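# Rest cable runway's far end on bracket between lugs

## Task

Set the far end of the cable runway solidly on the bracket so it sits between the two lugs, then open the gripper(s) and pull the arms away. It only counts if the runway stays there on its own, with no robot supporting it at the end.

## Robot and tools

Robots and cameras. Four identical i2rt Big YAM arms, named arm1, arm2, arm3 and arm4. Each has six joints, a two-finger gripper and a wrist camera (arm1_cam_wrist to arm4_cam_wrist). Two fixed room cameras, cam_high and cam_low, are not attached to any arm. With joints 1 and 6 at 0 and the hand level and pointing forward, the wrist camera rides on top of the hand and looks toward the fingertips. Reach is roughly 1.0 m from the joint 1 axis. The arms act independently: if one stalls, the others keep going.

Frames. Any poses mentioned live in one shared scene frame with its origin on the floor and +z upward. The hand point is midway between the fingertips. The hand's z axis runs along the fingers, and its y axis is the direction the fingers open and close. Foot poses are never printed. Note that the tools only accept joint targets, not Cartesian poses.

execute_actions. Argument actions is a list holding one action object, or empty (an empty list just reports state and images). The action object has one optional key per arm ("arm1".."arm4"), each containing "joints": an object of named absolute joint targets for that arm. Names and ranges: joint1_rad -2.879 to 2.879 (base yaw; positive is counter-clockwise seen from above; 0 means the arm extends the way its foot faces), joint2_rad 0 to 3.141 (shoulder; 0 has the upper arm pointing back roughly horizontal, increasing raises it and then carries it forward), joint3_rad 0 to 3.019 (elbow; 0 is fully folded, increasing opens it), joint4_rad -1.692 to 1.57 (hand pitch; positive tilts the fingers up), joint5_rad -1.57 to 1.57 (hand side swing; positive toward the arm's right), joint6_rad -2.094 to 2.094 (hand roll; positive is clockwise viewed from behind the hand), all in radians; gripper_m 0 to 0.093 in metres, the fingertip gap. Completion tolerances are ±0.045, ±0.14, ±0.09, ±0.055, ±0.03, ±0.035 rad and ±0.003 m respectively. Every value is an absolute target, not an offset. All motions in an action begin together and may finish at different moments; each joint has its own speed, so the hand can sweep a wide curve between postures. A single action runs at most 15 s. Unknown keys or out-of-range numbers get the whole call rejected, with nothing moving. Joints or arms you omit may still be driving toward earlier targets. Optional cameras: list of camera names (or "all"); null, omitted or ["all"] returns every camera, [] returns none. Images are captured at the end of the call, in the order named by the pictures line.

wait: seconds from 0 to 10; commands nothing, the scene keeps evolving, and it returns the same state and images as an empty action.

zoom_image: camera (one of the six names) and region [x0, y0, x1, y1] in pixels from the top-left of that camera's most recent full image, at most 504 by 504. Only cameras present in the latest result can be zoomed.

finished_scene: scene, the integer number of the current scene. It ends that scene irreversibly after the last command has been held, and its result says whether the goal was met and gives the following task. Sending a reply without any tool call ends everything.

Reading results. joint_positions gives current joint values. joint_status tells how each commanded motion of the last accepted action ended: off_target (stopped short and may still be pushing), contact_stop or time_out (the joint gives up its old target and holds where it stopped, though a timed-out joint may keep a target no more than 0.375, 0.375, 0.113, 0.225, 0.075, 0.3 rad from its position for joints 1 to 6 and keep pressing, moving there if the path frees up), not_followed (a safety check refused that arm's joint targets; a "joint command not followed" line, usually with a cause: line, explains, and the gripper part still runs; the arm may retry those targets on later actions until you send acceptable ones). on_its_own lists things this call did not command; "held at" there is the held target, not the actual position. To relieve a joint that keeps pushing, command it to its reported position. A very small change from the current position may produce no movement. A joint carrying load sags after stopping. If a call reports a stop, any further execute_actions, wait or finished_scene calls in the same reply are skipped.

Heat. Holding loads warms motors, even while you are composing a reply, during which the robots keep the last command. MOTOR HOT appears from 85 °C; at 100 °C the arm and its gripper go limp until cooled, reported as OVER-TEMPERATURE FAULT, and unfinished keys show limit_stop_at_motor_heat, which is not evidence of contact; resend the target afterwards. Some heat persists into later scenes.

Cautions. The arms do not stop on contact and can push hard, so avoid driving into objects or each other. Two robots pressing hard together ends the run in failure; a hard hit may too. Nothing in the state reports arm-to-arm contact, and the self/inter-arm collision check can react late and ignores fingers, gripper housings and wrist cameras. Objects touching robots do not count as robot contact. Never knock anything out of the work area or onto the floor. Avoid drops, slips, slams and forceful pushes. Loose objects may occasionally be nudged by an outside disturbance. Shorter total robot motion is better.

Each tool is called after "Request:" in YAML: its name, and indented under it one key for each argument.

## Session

Request:
execute_actions:
  actions:
    - {"arm3":{"joints":{"joint1_rad":0.204,"joint2_rad":1.774,"joint3_rad":1.55,"joint4_rad":-1.33,"joint5_rad":0,"joint6_rad":0.37,"gripper_m":0.093}},"arm4":{"joints":{"joint1_rad":0.276,"joint2_rad":1.5,"joint3_rad":1.6,"joint4_rad":-1.35,"joint5_rad":0,"joint6_rad":0.273,"gripper_m":0.093}}}
  cameras: ["arm3_cam_wrist","arm4_cam_wrist","cam_low","cam_high"]

Scene clock: 1.73 s.
Motor temperatures (°C, as the motors report them): arm1=[27 28 28 28 26 29] | arm2=[27 28 28 29 27 26] | arm3=[26 31 31 29 29 29] | arm4=[29 31 33 27 27 30]
arm1.joint_positions: joint1_rad=-0.443 joint2_rad=+0.549 joint3_rad=+1.446 joint4_rad=-1.427 joint5_rad=+0.196 joint6_rad=+0.480 gripper_m=+0.094
arm1.joint_status: not commanded
arm1.hand: x=-0.8722 y=-0.3499 z=+1.3511 quat_wxyz=(-0.431, +0.160, -0.849, -0.262) (m; scene frame)
arm2.joint_positions: joint1_rad=-0.106 joint2_rad=+0.581 joint3_rad=+1.416 joint4_rad=-1.369 joint5_rad=-0.271 joint6_rad=+0.387 gripper_m=+0.095
arm2.joint_status: not commanded
arm2.hand: x=-0.2959 y=+0.3050 z=+1.3740 quat_wxyz=(-0.456, -0.722, -0.476, +0.208) (m; scene frame)
arm3.joint_positions: joint1_rad=+0.200 joint2_rad=+1.772 joint3_rad=+1.540 joint4_rad=-1.335 joint5_rad=-0.003 joint6_rad=+0.383 gripper_m=+0.093
arm3.joint_status: all done
arm3.hand: x=+0.4280 y=-0.0370 z=+0.9553 quat_wxyz=(+0.003, +0.701, -0.713, +0.003) (m; scene frame)
arm4.joint_positions: joint1_rad=+0.270 joint2_rad=+1.496 joint3_rad=+1.576 joint4_rad=-1.360 joint5_rad=+0.003 joint6_rad=+0.260 gripper_m=+0.093
arm4.joint_status: all done
arm4.hand: x=+1.3757 y=+0.0132 z=+1.0677 quat_wxyz=(-0.128, -0.682, -0.716, +0.073) (m; scene frame)
pictures: arm3_cam_wrist, arm4_cam_wrist, cam_high, cam_low
Images, in order (width x height): arm3_cam_wrist 504x504, arm4_cam_wrist 504x504, cam_high 504x504, cam_low 504x504.

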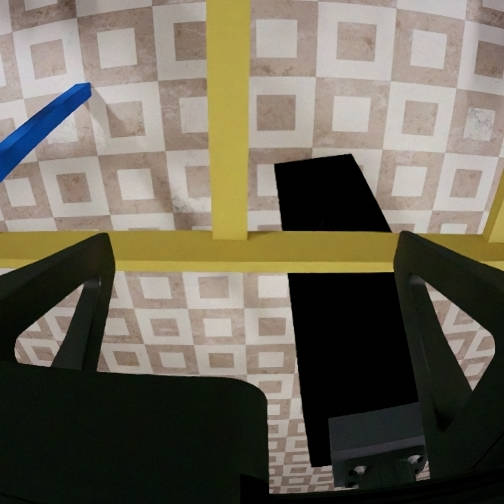

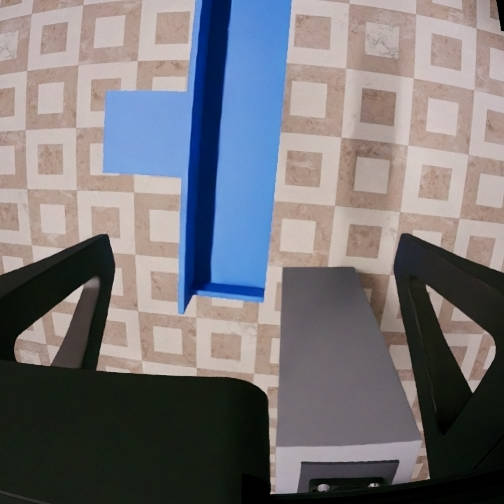

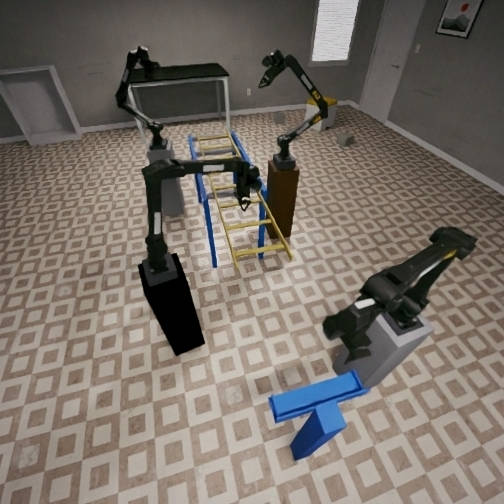

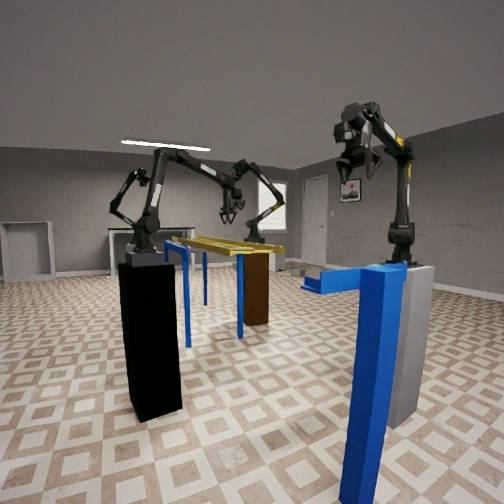

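Request:
execute_actions:
  actions:
    - {"arm3":{"joints":{"joint1_rad":0.228,"joint2_rad":2.0,"joint3_rad":1.445,"joint4_rad":-1.0}}}
  cameras: ["arm3_cam_wrist"]

Request:
execute_actions:
  actions:
    - {"arm3":{"joints":{"gripper_m":0.0}}}
  cameras: []

Request:
execute_actions:
  actions:
    - {"arm3":{"joints":{"joint1_rad":-0.166,"joint2_rad":1.86,"joint3_rad":1.27,"joint4_rad":-0.95,"joint6_rad":0.0}}}
  cameras: []

Request:
execute_actions:
  actions:
    - {"arm3":{"joints":{"joint1_rad":-0.514,"joint2_rad":1.84,"joint3_rad":1.43,"joint4_rad":-0.99,"joint6_rad":-0.35}},"arm4":{"joints":{"joint1_rad":-0.451,"joint2_rad":1.699,"joint3_rad":1.39,"joint4_rad":-1.24,"joint6_rad":-0.416}}}
  cameras: ["cam_high","arm4_cam_wrist"]

Scene clock: 3.33 s.
Motor temperatures (°C, as the motors report them): arm1=[27 28 29 28 26 29] | arm2=[27 29 28 29 27 26] | arm3=[26 31 31 29 29 29] | arm4=[29 31 34 27 27 30]
arm1.joint_positions: joint1_rad=-0.443 joint2_rad=+0.549 joint3_rad=+1.446 joint4_rad=-1.427 joint5_rad=+0.196 joint6_rad=+0.480 gripper_m=+0.094
arm1.joint_status: not commanded
arm1.hand: x=-0.8722 y=-0.3499 z=+1.3511 quat_wxyz=(-0.431, +0.160, -0.849, -0.262) (m; scene frame)
arm2.joint_positions: joint1_rad=-0.106 joint2_rad=+0.581 joint3_rad=+1.416 joint4_rad=-1.369 joint5_rad=-0.271 joint6_rad=+0.387 gripper_m=+0.095
arm2.joint_status: not commanded
arm2.hand: x=-0.2959 y=+0.3050 z=+1.3740 quat_wxyz=(-0.456, -0.722, -0.476, +0.208) (m; scene frame)
arm3.joint_positions: joint1_rad=+0.227 joint2_rad=+2.000 joint3_rad=+1.431 joint4_rad=-1.012 joint5_rad=-0.002 joint6_rad=+0.383 gripper_m=+0.093
arm3.joint_status: all done
arm3.hand: x=+0.4063 y=-0.0220 z=+0.7957 quat_wxyz=(+0.006, +0.710, -0.704, +0.009) (m; scene frame)
arm4.joint_positions: joint1_rad=+0.270 joint2_rad=+1.496 joint3_rad=+1.576 joint4_rad=-1.360 joint5_rad=+0.003 joint6_rad=+0.260 gripper_m=+0.093
arm4.joint_status: not commanded
arm4.hand: x=+1.3757 y=+0.0132 z=+1.0677 quat_wxyz=(-0.128, -0.682, -0.716, +0.073) (m; scene frame)
pictures: arm3_cam_wrist
Images, in order (width x height): arm3_cam_wrist 504x504.

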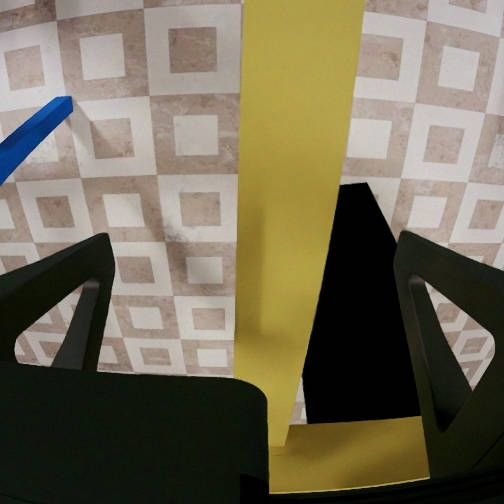

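Scene clock: 4.03 s.
Motor temperatures (°C, as the motors report them): arm1=[27 28 29 28 26 29] | arm2=[27 29 29 29 27 26] | arm3=[26 32 31 29 29 29] | arm4=[29 31 34 27 27 30]
arm1.joint_positions: joint1_rad=-0.443 joint2_rad=+0.549 joint3_rad=+1.446 joint4_rad=-1.427 joint5_rad=+0.196 joint6_rad=+0.480 gripper_m=+0.094
arm1.joint_status: not commanded
arm1.hand: x=-0.8722 y=-0.3499 z=+1.3511 quat_wxyz=(-0.431, +0.160, -0.849, -0.262) (m; scene frame)
arm2.joint_positions: joint1_rad=-0.106 joint2_rad=+0.581 joint3_rad=+1.416 joint4_rad=-1.369 joint5_rad=-0.271 joint6_rad=+0.387 gripper_m=+0.095
arm2.joint_status: not commanded
arm2.hand: x=-0.2959 y=+0.3050 z=+1.3740 quat_wxyz=(-0.456, -0.722, -0.476, +0.208) (m; scene frame)
arm3.joint_positions: joint1_rad=+0.221 joint2_rad=+2.000 joint3_rad=+1.429 joint4_rad=-1.014 joint5_rad=+0.005 joint6_rad=+0.386 gripper_m=+0.025
arm3.joint_status: gripper_m off_target (ended at +0.025, target +0.000)
arm3.hand: x=+0.4109 y=-0.0214 z=+0.7954 quat_wxyz=(+0.003, +0.707, -0.707, +0.012) (m; scene frame)
arm4.joint_positions: joint1_rad=+0.270 joint2_rad=+1.496 joint3_rad=+1.576 joint4_rad=-1.360 joint5_rad=+0.003 joint6_rad=+0.260 gripper_m=+0.093
arm4.joint_status: not commanded
arm4.hand: x=+1.3757 y=+0.0132 z=+1.0677 quat_wxyz=(-0.128, -0.682, -0.716, +0.073) (m; scene frame)
pictures: none
No camera images: the call's "cameras" was empty. Leave "cameras" out to get every camera's image.

Scene clock: 6.77 s.
Motor temperatures (°C, as the motors report them): arm1=[27 28 29 28 26 29] | arm2=[27 29 30 29 27 26] | arm3=[26 32 32 29 29 29] | arm4=[29 31 36 27 27 30]
arm1.joint_positions: joint1_rad=-0.443 joint2_rad=+0.549 joint3_rad=+1.446 joint4_rad=-1.427 joint5_rad=+0.196 joint6_rad=+0.480 gripper_m=+0.094
arm1.joint_status: not commanded
arm1.hand: x=-0.8722 y=-0.3499 z=+1.3511 quat_wxyz=(-0.431, +0.160, -0.849, -0.262) (m; scene frame)
arm2.joint_positions: joint1_rad=-0.106 joint2_rad=+0.581 joint3_rad=+1.416 joint4_rad=-1.369 joint5_rad=-0.271 joint6_rad=+0.387 gripper_m=+0.095
arm2.joint_status: not commanded
arm2.hand: x=-0.2959 y=+0.3050 z=+1.3740 quat_wxyz=(-0.456, -0.722, -0.476, +0.208) (m; scene frame)
arm3.joint_positions: joint1_rad=-0.177 joint2_rad=+1.893 joint3_rad=+1.249 joint4_rad=-0.941 joint5_rad=+0.007 joint6_rad=+0.024 gripper_m=+0.025
arm3.joint_status: all done
arm3.hand: x=+0.6283 y=-0.0319 z=+0.7947 quat_wxyz=(+0.005, +0.694, -0.720, +0.013) (m; scene frame)
arm4.joint_positions: joint1_rad=+0.270 joint2_rad=+1.496 joint3_rad=+1.576 joint4_rad=-1.360 joint5_rad=+0.003 joint6_rad=+0.260 gripper_m=+0.093
arm4.joint_status: not commanded
arm4.hand: x=+1.3757 y=+0.0132 z=+1.0677 quat_wxyz=(-0.128, -0.682, -0.716, +0.073) (m; scene frame)
pictures: none
No camera images: the call's "cameras" was empty. Leave "cameras" out to get every camera's image.

Scene clock: 9.13 s.
Motor temperatures (°C, as the motors report them): arm1=[27 29 30 28 26 29] | arm2=[27 29 30 29 27 26] | arm3=[26 34 33 29 29 29] | arm4=[29 32 36 27 27 30]
arm1.joint_positions: joint1_rad=-0.443 joint2_rad=+0.549 joint3_rad=+1.446 joint4_rad=-1.427 joint5_rad=+0.196 joint6_rad=+0.480 gripper_m=+0.094
arm1.joint_status: not commanded
arm1.hand: x=-0.8722 y=-0.3499 z=+1.3511 quat_wxyz=(-0.431, +0.160, -0.849, -0.262) (m; scene frame)
arm2.joint_positions: joint1_rad=-0.106 joint2_rad=+0.581 joint3_rad=+1.416 joint4_rad=-1.369 joint5_rad=-0.271 joint6_rad=+0.387 gripper_m=+0.095
arm2.joint_status: not commanded
arm2.hand: x=-0.2959 y=+0.3050 z=+1.3740 quat_wxyz=(-0.456, -0.722, -0.476, +0.208) (m; scene frame)
arm3.joint_positions: joint1_rad=-0.513 joint2_rad=+1.950 joint3_rad=+1.342 joint4_rad=-0.976 joint5_rad=+0.001 joint6_rad=-0.315 gripper_m=+0.025
arm3.joint_status: joint6_rad off_target (ended at -0.314, target -0.350); the others done
arm3.hand: x=+0.8034 y=-0.0370 z=+0.7954 quat_wxyz=(+0.008, +0.695, -0.719, +0.008) (m; scene frame)
arm4.joint_positions: joint1_rad=-0.459 joint2_rad=+1.691 joint3_rad=+1.370 joint4_rad=-1.250 joint5_rad=+0.000 joint6_rad=-0.403 gripper_m=+0.093
arm4.joint_status: all done
arm4.hand: x=+1.0173 y=+0.0472 z=+0.8918 quat_wxyz=(-0.001, -0.713, -0.701, +0.002) (m; scene frame)
pictures: arm4_cam_wrist, cam_high
Images, in order (width x height): arm4_cam_wrist 504x504, cam_high 504x504.

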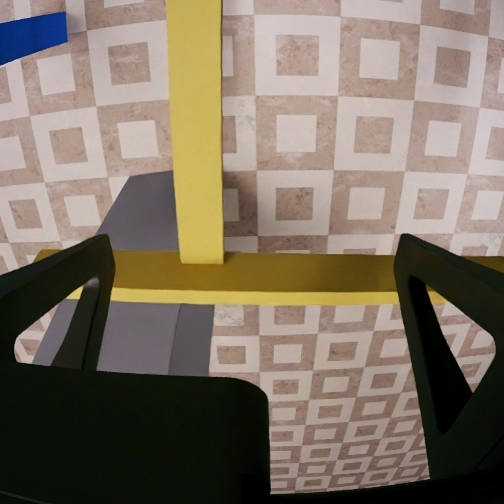

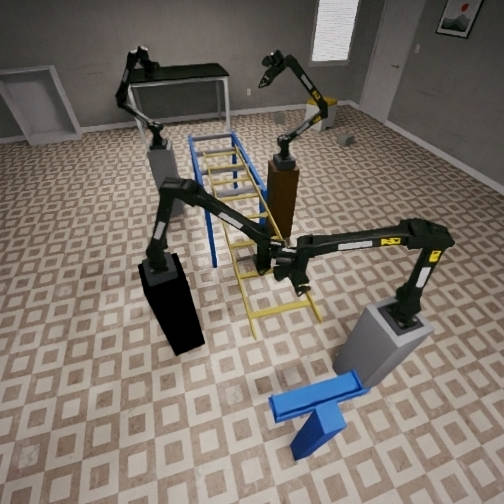

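Request:
execute_actions:
  actions:
    - {"arm4":{"joints":{"joint1_rad":-0.397,"joint2_rad":1.81,"joint3_rad":1.255,"joint4_rad":-1.01,"joint6_rad":-0.37}}}
  cameras: ["arm4_cam_wrist"]

Request:
execute_actions:
  actions:
    - {"arm4":{"joints":{"gripper_m":0}}}
  cameras: []

Request:
execute_actions:
  actions:
    - {"arm3":{"joints":{"joint1_rad":-0.803,"joint2_rad":2.04,"joint3_rad":1.80,"joint4_rad":-1.155,"joint6_rad":-0.63}},"arm4":{"joints":{"joint1_rad":0.0,"joint2_rad":1.60,"joint3_rad":1.23,"joint4_rad":-1.03,"joint6_rad":0.02}}}
  cameras: ["cam_low","cam_high"]

Request:
zoom_image:
  camera: "cam_high"
  region: [230, 320, 410, 470]

Scene clock: 10.50 s.
Motor temperatures (°C, as the motors report them): arm1=[27 29 30 28 26 29] | arm2=[27 29 30 29 27 26] | arm3=[26 34 34 29 29 29] | arm4=[29 32 37 27 27 30]
arm1.joint_positions: joint1_rad=-0.443 joint2_rad=+0.549 joint3_rad=+1.446 joint4_rad=-1.427 joint5_rad=+0.196 joint6_rad=+0.480 gripper_m=+0.094
arm1.joint_status: not commanded
arm1.hand: x=-0.8722 y=-0.3499 z=+1.3511 quat_wxyz=(-0.431, +0.160, -0.849, -0.262) (m; scene frame)
arm2.joint_positions: joint1_rad=-0.106 joint2_rad=+0.581 joint3_rad=+1.416 joint4_rad=-1.369 joint5_rad=-0.271 joint6_rad=+0.387 gripper_m=+0.095
arm2.joint_status: not commanded
arm2.hand: x=-0.2959 y=+0.3050 z=+1.3740 quat_wxyz=(-0.456, -0.722, -0.476, +0.208) (m; scene frame)
arm3.joint_positions: joint1_rad=-0.513 joint2_rad=+1.950 joint3_rad=+1.342 joint4_rad=-0.976 joint5_rad=+0.001 joint6_rad=-0.315 gripper_m=+0.025
arm3.joint_status: not commanded
arm3.hand: x=+0.8034 y=-0.0370 z=+0.7954 quat_wxyz=(+0.008, +0.695, -0.719, +0.008) (m; scene frame)
arm4.joint_positions: joint1_rad=-0.393 joint2_rad=+1.816 joint3_rad=+1.241 joint4_rad=-1.026 joint5_rad=+0.000 joint6_rad=-0.383 gripper_m=+0.093
arm4.joint_status: all done
arm4.hand: x=+1.0492 y=+0.0381 z=+0.7879 quat_wxyz=(+0.005, -0.697, -0.717, -0.011) (m; scene frame)
pictures: arm4_cam_wrist
Images, in order (width x height): arm4_cam_wrist 504x504.

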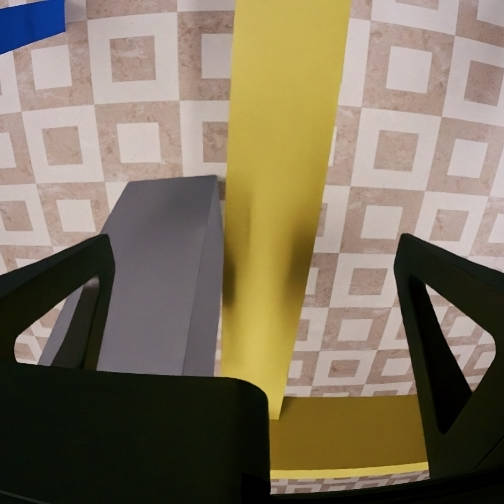

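Scene clock: 11.20 s.
Motor temperatures (°C, as the motors report them): arm1=[27 29 30 28 26 29] | arm2=[27 29 31 29 27 26] | arm3=[26 35 35 29 29 29] | arm4=[29 32 37 27 27 30]
arm1.joint_positions: joint1_rad=-0.443 joint2_rad=+0.549 joint3_rad=+1.446 joint4_rad=-1.427 joint5_rad=+0.196 joint6_rad=+0.480 gripper_m=+0.094
arm1.joint_status: not commanded
arm1.hand: x=-0.8722 y=-0.3499 z=+1.3511 quat_wxyz=(-0.431, +0.160, -0.849, -0.262) (m; scene frame)
arm2.joint_positions: joint1_rad=-0.106 joint2_rad=+0.581 joint3_rad=+1.416 joint4_rad=-1.369 joint5_rad=-0.271 joint6_rad=+0.387 gripper_m=+0.095
arm2.joint_status: not commanded
arm2.hand: x=-0.2959 y=+0.3050 z=+1.3740 quat_wxyz=(-0.456, -0.722, -0.476, +0.208) (m; scene frame)
arm3.joint_positions: joint1_rad=-0.513 joint2_rad=+1.950 joint3_rad=+1.342 joint4_rad=-0.975 joint5_rad=+0.002 joint6_rad=-0.315 gripper_m=+0.025
arm3.joint_status: not commanded
arm3.hand: x=+0.8038 y=-0.0371 z=+0.7954 quat_wxyz=(+0.008, +0.695, -0.719, +0.009) (m; scene frame)
arm4.joint_positions: joint1_rad=-0.396 joint2_rad=+1.815 joint3_rad=+1.241 joint4_rad=-1.021 joint5_rad=+0.004 joint6_rad=-0.371 gripper_m=+0.025
arm4.joint_status: gripper_m off_target (ended at +0.025, target +0.000)
arm4.hand: x=+1.0466 y=+0.0377 z=+0.7882 quat_wxyz=(+0.005, -0.702, -0.712, -0.008) (m; scene frame)
pictures: none
No camera images: the call's "cameras" was empty. Leave "cameras" out to get every camera's image.

Scene clock: 12.93 s.
Motor temperatures (°C, as the motors report them): arm1=[27 29 30 28 26 29] | arm2=[27 29 31 29 27 26] | arm3=[26 35 36 29 29 30] | arm4=[29 33 38 27 27 30]
arm1.joint_positions: joint1_rad=-0.443 joint2_rad=+0.549 joint3_rad=+1.446 joint4_rad=-1.427 joint5_rad=+0.196 joint6_rad=+0.480 gripper_m=+0.094
arm1.joint_status: not commanded
arm1.hand: x=-0.8722 y=-0.3499 z=+1.3511 quat_wxyz=(-0.431, +0.160, -0.849, -0.262) (m; scene frame)
arm2.joint_positions: joint1_rad=-0.106 joint2_rad=+0.581 joint3_rad=+1.416 joint4_rad=-1.369 joint5_rad=-0.271 joint6_rad=+0.387 gripper_m=+0.095
arm2.joint_status: not commanded
arm2.hand: x=-0.2959 y=+0.3050 z=+1.3740 quat_wxyz=(-0.456, -0.722, -0.476, +0.208) (m; scene frame)
arm3.joint_positions: joint1_rad=-0.805 joint2_rad=+2.137 joint3_rad=+1.726 joint4_rad=-1.161 joint5_rad=+0.009 joint6_rad=-0.606 gripper_m=+0.025
arm3.joint_status: all done
arm3.hand: x=+0.9993 y=-0.0346 z=+0.8177 quat_wxyz=(+0.003, +0.695, -0.719, +0.010) (m; scene frame)
arm4.joint_positions: joint1_rad=-0.004 joint2_rad=+1.697 joint3_rad=+1.148 joint4_rad=-1.043 joint5_rad=-0.003 joint6_rad=+0.020 gripper_m=+0.025
arm4.joint_status: all done
arm4.hand: x=+1.2365 y=+0.0431 z=+0.8123 quat_wxyz=(+0.005, -0.702, -0.713, -0.006) (m; scene frame)
pictures: cam_high, cam_low
Images, in order (width x height): cam_high 504x504, cam_low 504x504.

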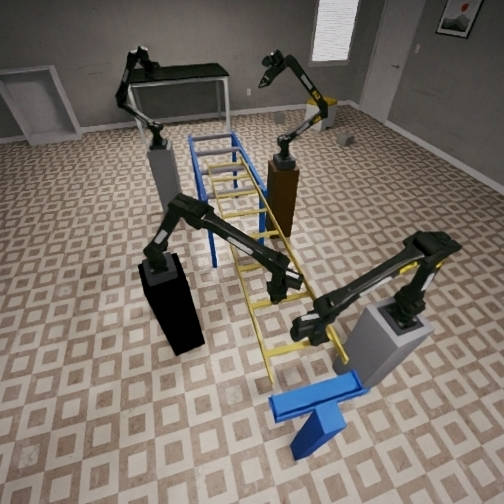

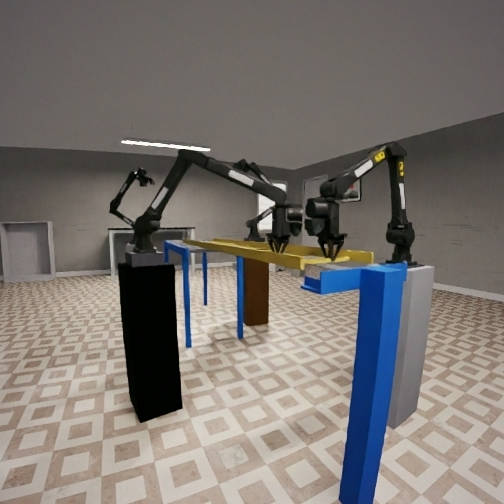

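Region (230, 320, 410, 470) of cam_high's 504x504 image, scaled by 2.800, with more detail than that image has.

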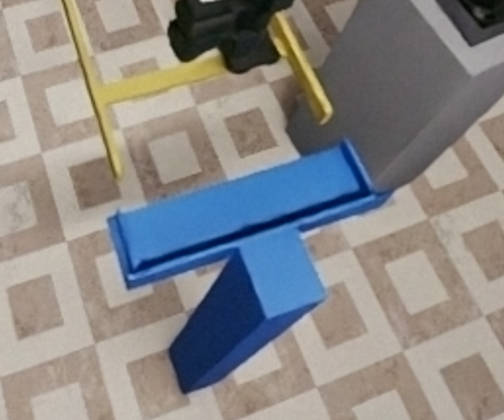

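Request:
execute_actions:
  actions:
    - {"arm3":{"joints":{"joint1_rad":-0.908,"joint2_rad":2.22,"joint3_rad":2.15,"joint4_rad":-1.32,"joint6_rad":-0.74}},"arm4":{"joints":{"joint1_rad":0.205,"joint2_rad":1.60,"joint3_rad":1.245,"joint4_rad":-1.04,"joint6_rad":0.23}}}
  cameras: ["cam_low","cam_high","arm4_cam_wrist"]

Request:
zoom_image:
  camera: "cam_high"
  region: [230, 320, 410, 470]

Request:
zoom_image:
  camera: "cam_low"
  region: [280, 240, 420, 310]

Scene clock: 16.33 s.
Motor temperatures (°C, as the motors report them): arm1=[27 29 31 28 26 29] | arm2=[27 29 32 29 27 26] | arm3=[26 37 38 29 29 29] | arm4=[29 34 40 27 27 30]
arm1.joint_positions: joint1_rad=-0.443 joint2_rad=+0.549 joint3_rad=+1.446 joint4_rad=-1.427 joint5_rad=+0.196 joint6_rad=+0.480 gripper_m=+0.094
arm1.joint_status: not commanded
arm1.hand: x=-0.8722 y=-0.3499 z=+1.3511 quat_wxyz=(-0.431, +0.160, -0.849, -0.262) (m; scene frame)
arm2.joint_positions: joint1_rad=-0.106 joint2_rad=+0.581 joint3_rad=+1.416 joint4_rad=-1.369 joint5_rad=-0.271 joint6_rad=+0.387 gripper_m=+0.095
arm2.joint_status: not commanded
arm2.hand: x=-0.2959 y=+0.3050 z=+1.3740 quat_wxyz=(-0.456, -0.722, -0.476, +0.208) (m; scene frame)
arm3.joint_positions: joint1_rad=-0.913 joint2_rad=+2.314 joint3_rad=+2.043 joint4_rad=-1.299 joint5_rad=+0.004 joint6_rad=-0.723 gripper_m=+0.025
arm3.joint_status: joint3_rad time_out (moved +0.317 of +0.424); the others done
arm3.on_its_own: joint3_rad reads +2.043 and still pushes toward +2.150 since a time_out
arm3.hand: x=+1.0950 y=-0.0308 z=+0.8184 quat_wxyz=(+0.002, +0.698, -0.716, +0.007) (m; scene frame)
arm4.joint_positions: joint1_rad=+0.203 joint2_rad=+1.703 joint3_rad=+1.155 joint4_rad=-1.030 joint5_rad=+0.001 joint6_rad=+0.227 gripper_m=+0.025
arm4.joint_status: joint3_rad time_out (moved +0.007 of +0.097); the others done
arm4.on_its_own: joint3_rad reads +1.155 and still pushes toward +1.245 since a time_out
arm4.hand: x=+1.3308 y=+0.0507 z=+0.8113 quat_wxyz=(+0.002, -0.701, -0.713, +0.001) (m; scene frame)
pictures: arm4_cam_wrist, cam_high, cam_low
Images, in order (width x height): arm4_cam_wrist 504x504, cam_high 504x504, cam_low 504x504.

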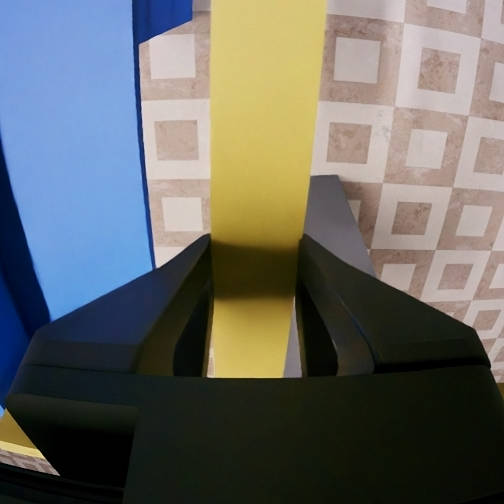

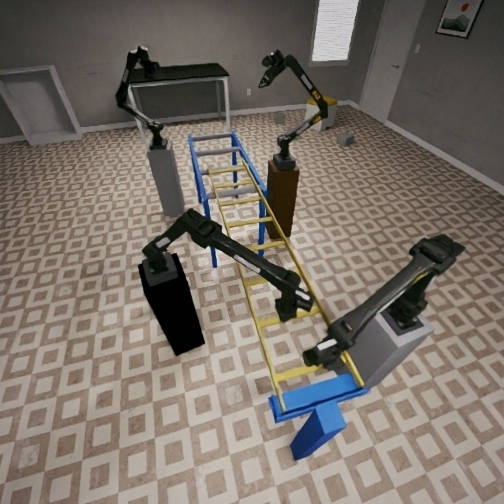

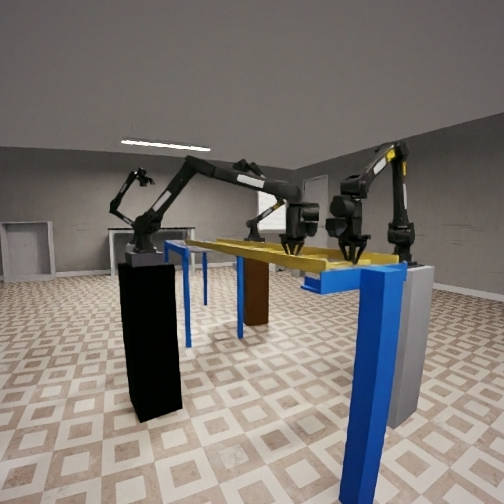

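Region (230, 320, 410, 470) of cam_high's 504x504 image, scaled by 2.800, with more detail than that image has.

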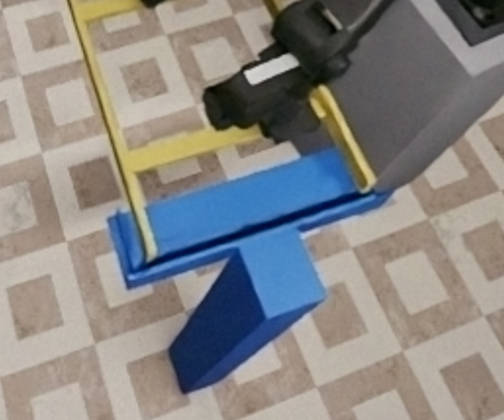

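Region (280, 240, 420, 310) of cam_low's 504x504 image, scaled by 3.600, with more detail than that image has.

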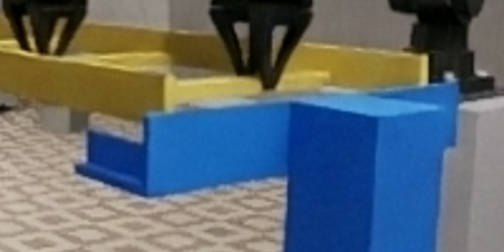

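Lower via the shoulders.

Request:
execute_actions:
  actions:
    - {"arm3":{"joints":{"joint2_rad":2.31,"joint3_rad":2.09,"joint4_rad":-1.26}},"arm4":{"joints":{"joint2_rad":1.71,"joint3_rad":1.19,"joint4_rad":-0.96}}}
  cameras: ["cam_low","cam_high"]

Request:
zoom_image:
  camera: "cam_high"
  region: [230, 320, 410, 470]

Request:
zoom_image:
  camera: "cam_low"
  region: [280, 240, 420, 310]

Scene clock: 17.27 s.
Motor temperatures (°C, as the motors report them): arm1=[27 29 31 28 26 29] | arm2=[27 29 32 29 27 26] | arm3=[26 38 38 29 29 29] | arm4=[29 34 41 27 27 30]
arm1.joint_positions: joint1_rad=-0.443 joint2_rad=+0.549 joint3_rad=+1.446 joint4_rad=-1.427 joint5_rad=+0.196 joint6_rad=+0.480 gripper_m=+0.094
arm1.joint_status: not commanded
arm1.hand: x=-0.8722 y=-0.3499 z=+1.3511 quat_wxyz=(-0.431, +0.160, -0.849, -0.262) (m; scene frame)
arm2.joint_positions: joint1_rad=-0.106 joint2_rad=+0.581 joint3_rad=+1.416 joint4_rad=-1.369 joint5_rad=-0.271 joint6_rad=+0.387 gripper_m=+0.095
arm2.joint_status: not commanded
arm2.hand: x=-0.2959 y=+0.3050 z=+1.3740 quat_wxyz=(-0.456, -0.722, -0.476, +0.208) (m; scene frame)
arm3.joint_positions: joint1_rad=-0.914 joint2_rad=+2.359 joint3_rad=+2.043 joint4_rad=-1.273 joint5_rad=+0.003 joint6_rad=-0.723 gripper_m=+0.025
arm3.joint_status: all done
arm3.hand: x=+1.0955 y=-0.0307 z=+0.7880 quat_wxyz=(+0.011, +0.698, -0.716, +0.007) (m; scene frame)
arm4.joint_positions: joint1_rad=+0.204 joint2_rad=+1.771 joint3_rad=+1.141 joint4_rad=-0.981 joint5_rad=+0.000 joint6_rad=+0.227 gripper_m=+0.025
arm4.joint_status: all done
arm4.hand: x=+1.3311 y=+0.0512 z=+0.7767 quat_wxyz=(+0.016, -0.701, -0.713, -0.008) (m; scene frame)
pictures: cam_high, cam_low
Images, in order (width x height): cam_high 504x504, cam_low 504x504.

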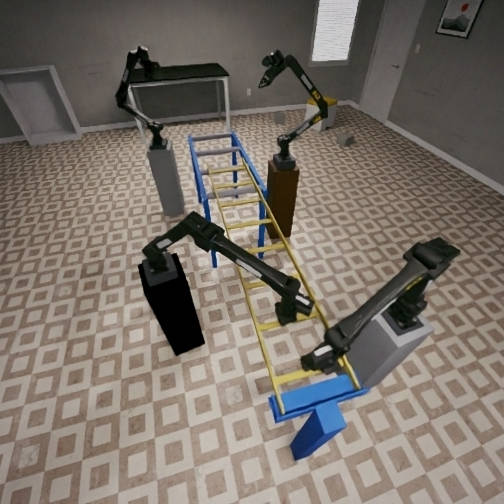

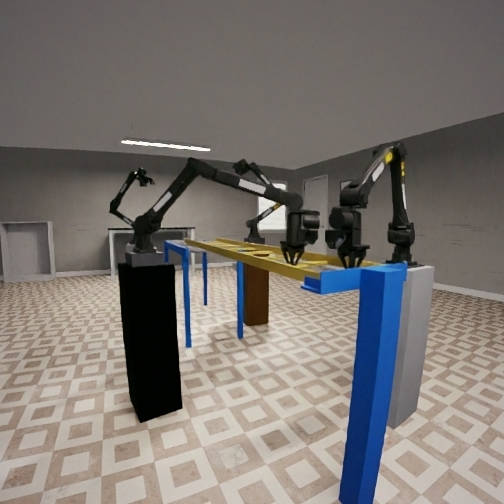

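Region (230, 320, 410, 470) of cam_high's 504x504 image, scaled by 2.800, with more detail than that image has.

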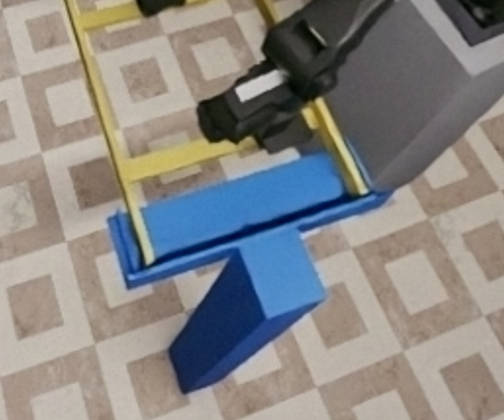

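Region (280, 240, 420, 310) of cam_low's 504x504 image, scaled by 3.600, with more detail than that image has.

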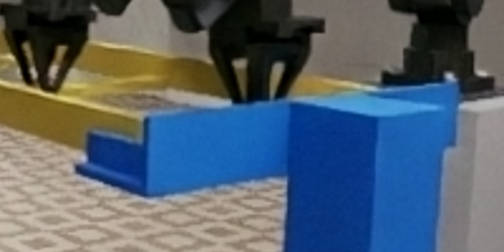

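Request:
execute_actions:
  actions:
    - {"arm3":{"joints":{"gripper_m":0.06}},"arm4":{"joints":{"gripper_m":0.042}}}
  cameras: []

Request:
execute_actions:
  actions:
    - {"arm3":{"joints":{"joint2_rad":1.9}},"arm4":{"joints":{"joint2_rad":1.5,"joint3_rad":1.6,"joint4_rad":-1.35}}}
  cameras: ["cam_low","arm4_cam_wrist","arm3_cam_wrist"]

Scene clock: 18.30 s.
Motor temperatures (°C, as the motors report them): arm1=[27 29 31 28 26 29] | arm2=[27 29 32 29 27 26] | arm3=[26 38 38 29 29 29] | arm4=[29 34 41 27 27 30]
arm1.joint_positions: joint1_rad=-0.443 joint2_rad=+0.549 joint3_rad=+1.446 joint4_rad=-1.427 joint5_rad=+0.196 joint6_rad=+0.480 gripper_m=+0.094
arm1.joint_status: not commanded
arm1.hand: x=-0.8722 y=-0.3499 z=+1.3511 quat_wxyz=(-0.431, +0.160, -0.849, -0.262) (m; scene frame)
arm2.joint_positions: joint1_rad=-0.106 joint2_rad=+0.581 joint3_rad=+1.416 joint4_rad=-1.369 joint5_rad=-0.271 joint6_rad=+0.387 gripper_m=+0.095
arm2.joint_status: not commanded
arm2.hand: x=-0.2959 y=+0.3050 z=+1.3740 quat_wxyz=(-0.456, -0.722, -0.476, +0.208) (m; scene frame)
arm3.joint_positions: joint1_rad=-0.913 joint2_rad=+2.302 joint3_rad=+2.043 joint4_rad=-1.272 joint5_rad=+0.003 joint6_rad=-0.727 gripper_m=+0.060
arm3.joint_status: all done
arm3.hand: x=+1.1002 y=-0.0247 z=+0.8265 quat_wxyz=(-0.017, +0.699, -0.715, +0.006) (m; scene frame)
arm4.joint_positions: joint1_rad=+0.204 joint2_rad=+1.700 joint3_rad=+1.163 joint4_rad=-0.975 joint5_rad=+0.000 joint6_rad=+0.227 gripper_m=+0.042
arm4.joint_status: all done
arm4.hand: x=+1.3355 y=+0.0336 z=+0.8160 quat_wxyz=(-0.027, -0.701, -0.713, +0.018) (m; scene frame)
pictures: none
No camera images: the call's "cameras" was empty. Leave "cameras" out to get every camera's image.

Scene clock: 20.00 s.
Motor temperatures (°C, as the motors report them): arm1=[27 29 31 28 26 29] | arm2=[27 29 32 29 27 26] | arm3=[26 38 38 29 29 29] | arm4=[29 34 41 27 27 30]
arm1.joint_positions: joint1_rad=-0.443 joint2_rad=+0.549 joint3_rad=+1.446 joint4_rad=-1.427 joint5_rad=+0.196 joint6_rad=+0.480 gripper_m=+0.094
arm1.joint_status: not commanded
arm1.hand: x=-0.8722 y=-0.3499 z=+1.3511 quat_wxyz=(-0.431, +0.160, -0.849, -0.262) (m; scene frame)
arm2.joint_positions: joint1_rad=-0.106 joint2_rad=+0.581 joint3_rad=+1.416 joint4_rad=-1.369 joint5_rad=-0.271 joint6_rad=+0.387 gripper_m=+0.095
arm2.joint_status: not commanded
arm2.hand: x=-0.2959 y=+0.3050 z=+1.3740 quat_wxyz=(-0.456, -0.722, -0.476, +0.208) (m; scene frame)
arm3.joint_positions: joint1_rad=-0.913 joint2_rad=+1.904 joint3_rad=+2.088 joint4_rad=-1.271 joint5_rad=+0.002 joint6_rad=-0.727 gripper_m=+0.060
arm3.joint_status: all done
arm3.hand: x=+1.0961 y=-0.0247 z=+1.1217 quat_wxyz=(-0.237, +0.680, -0.694, -0.005) (m; scene frame)
arm4.joint_positions: joint1_rad=+0.204 joint2_rad=+1.497 joint3_rad=+1.591 joint4_rad=-1.334 joint5_rad=+0.000 joint6_rad=+0.227 gripper_m=+0.042
arm4.joint_status: all done
arm4.hand: x=+1.3458 y=-0.0048 z=+1.0762 quat_wxyz=(-0.142, -0.691, -0.703, +0.089) (m; scene frame)
pictures: arm3_cam_wrist, arm4_cam_wrist, cam_low
Images, in order (width x height): arm3_cam_wrist 504x504, arm4_cam_wrist 504x504, cam_low 504x504.

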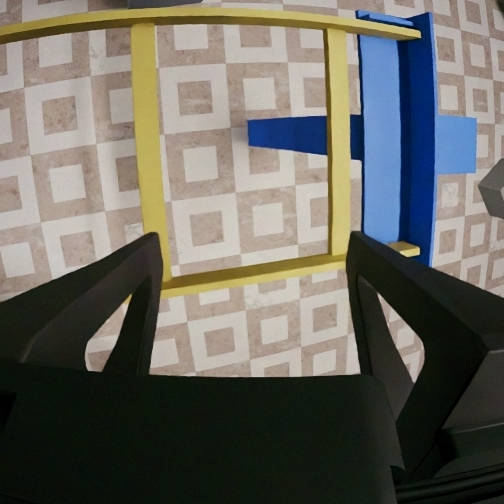

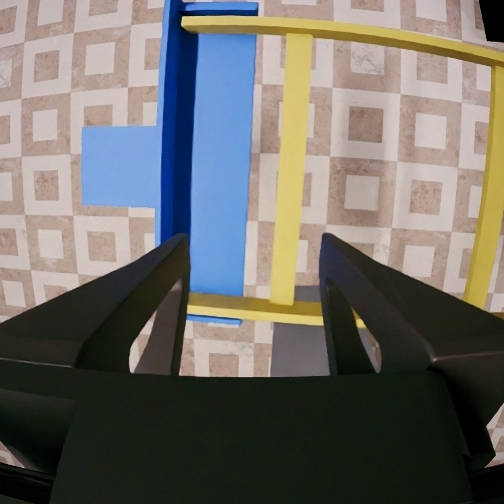

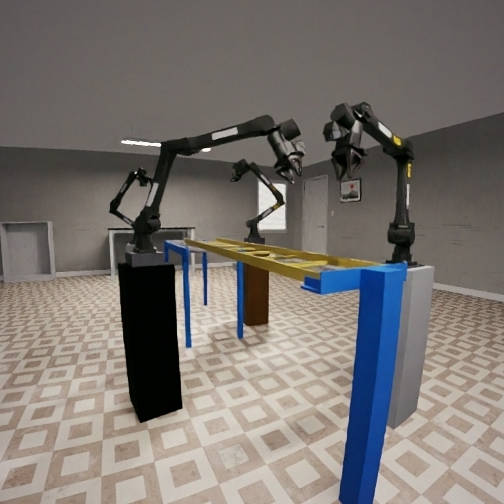

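Request:
finished_scene:
  scene: 2

The scene is finished: the task was done.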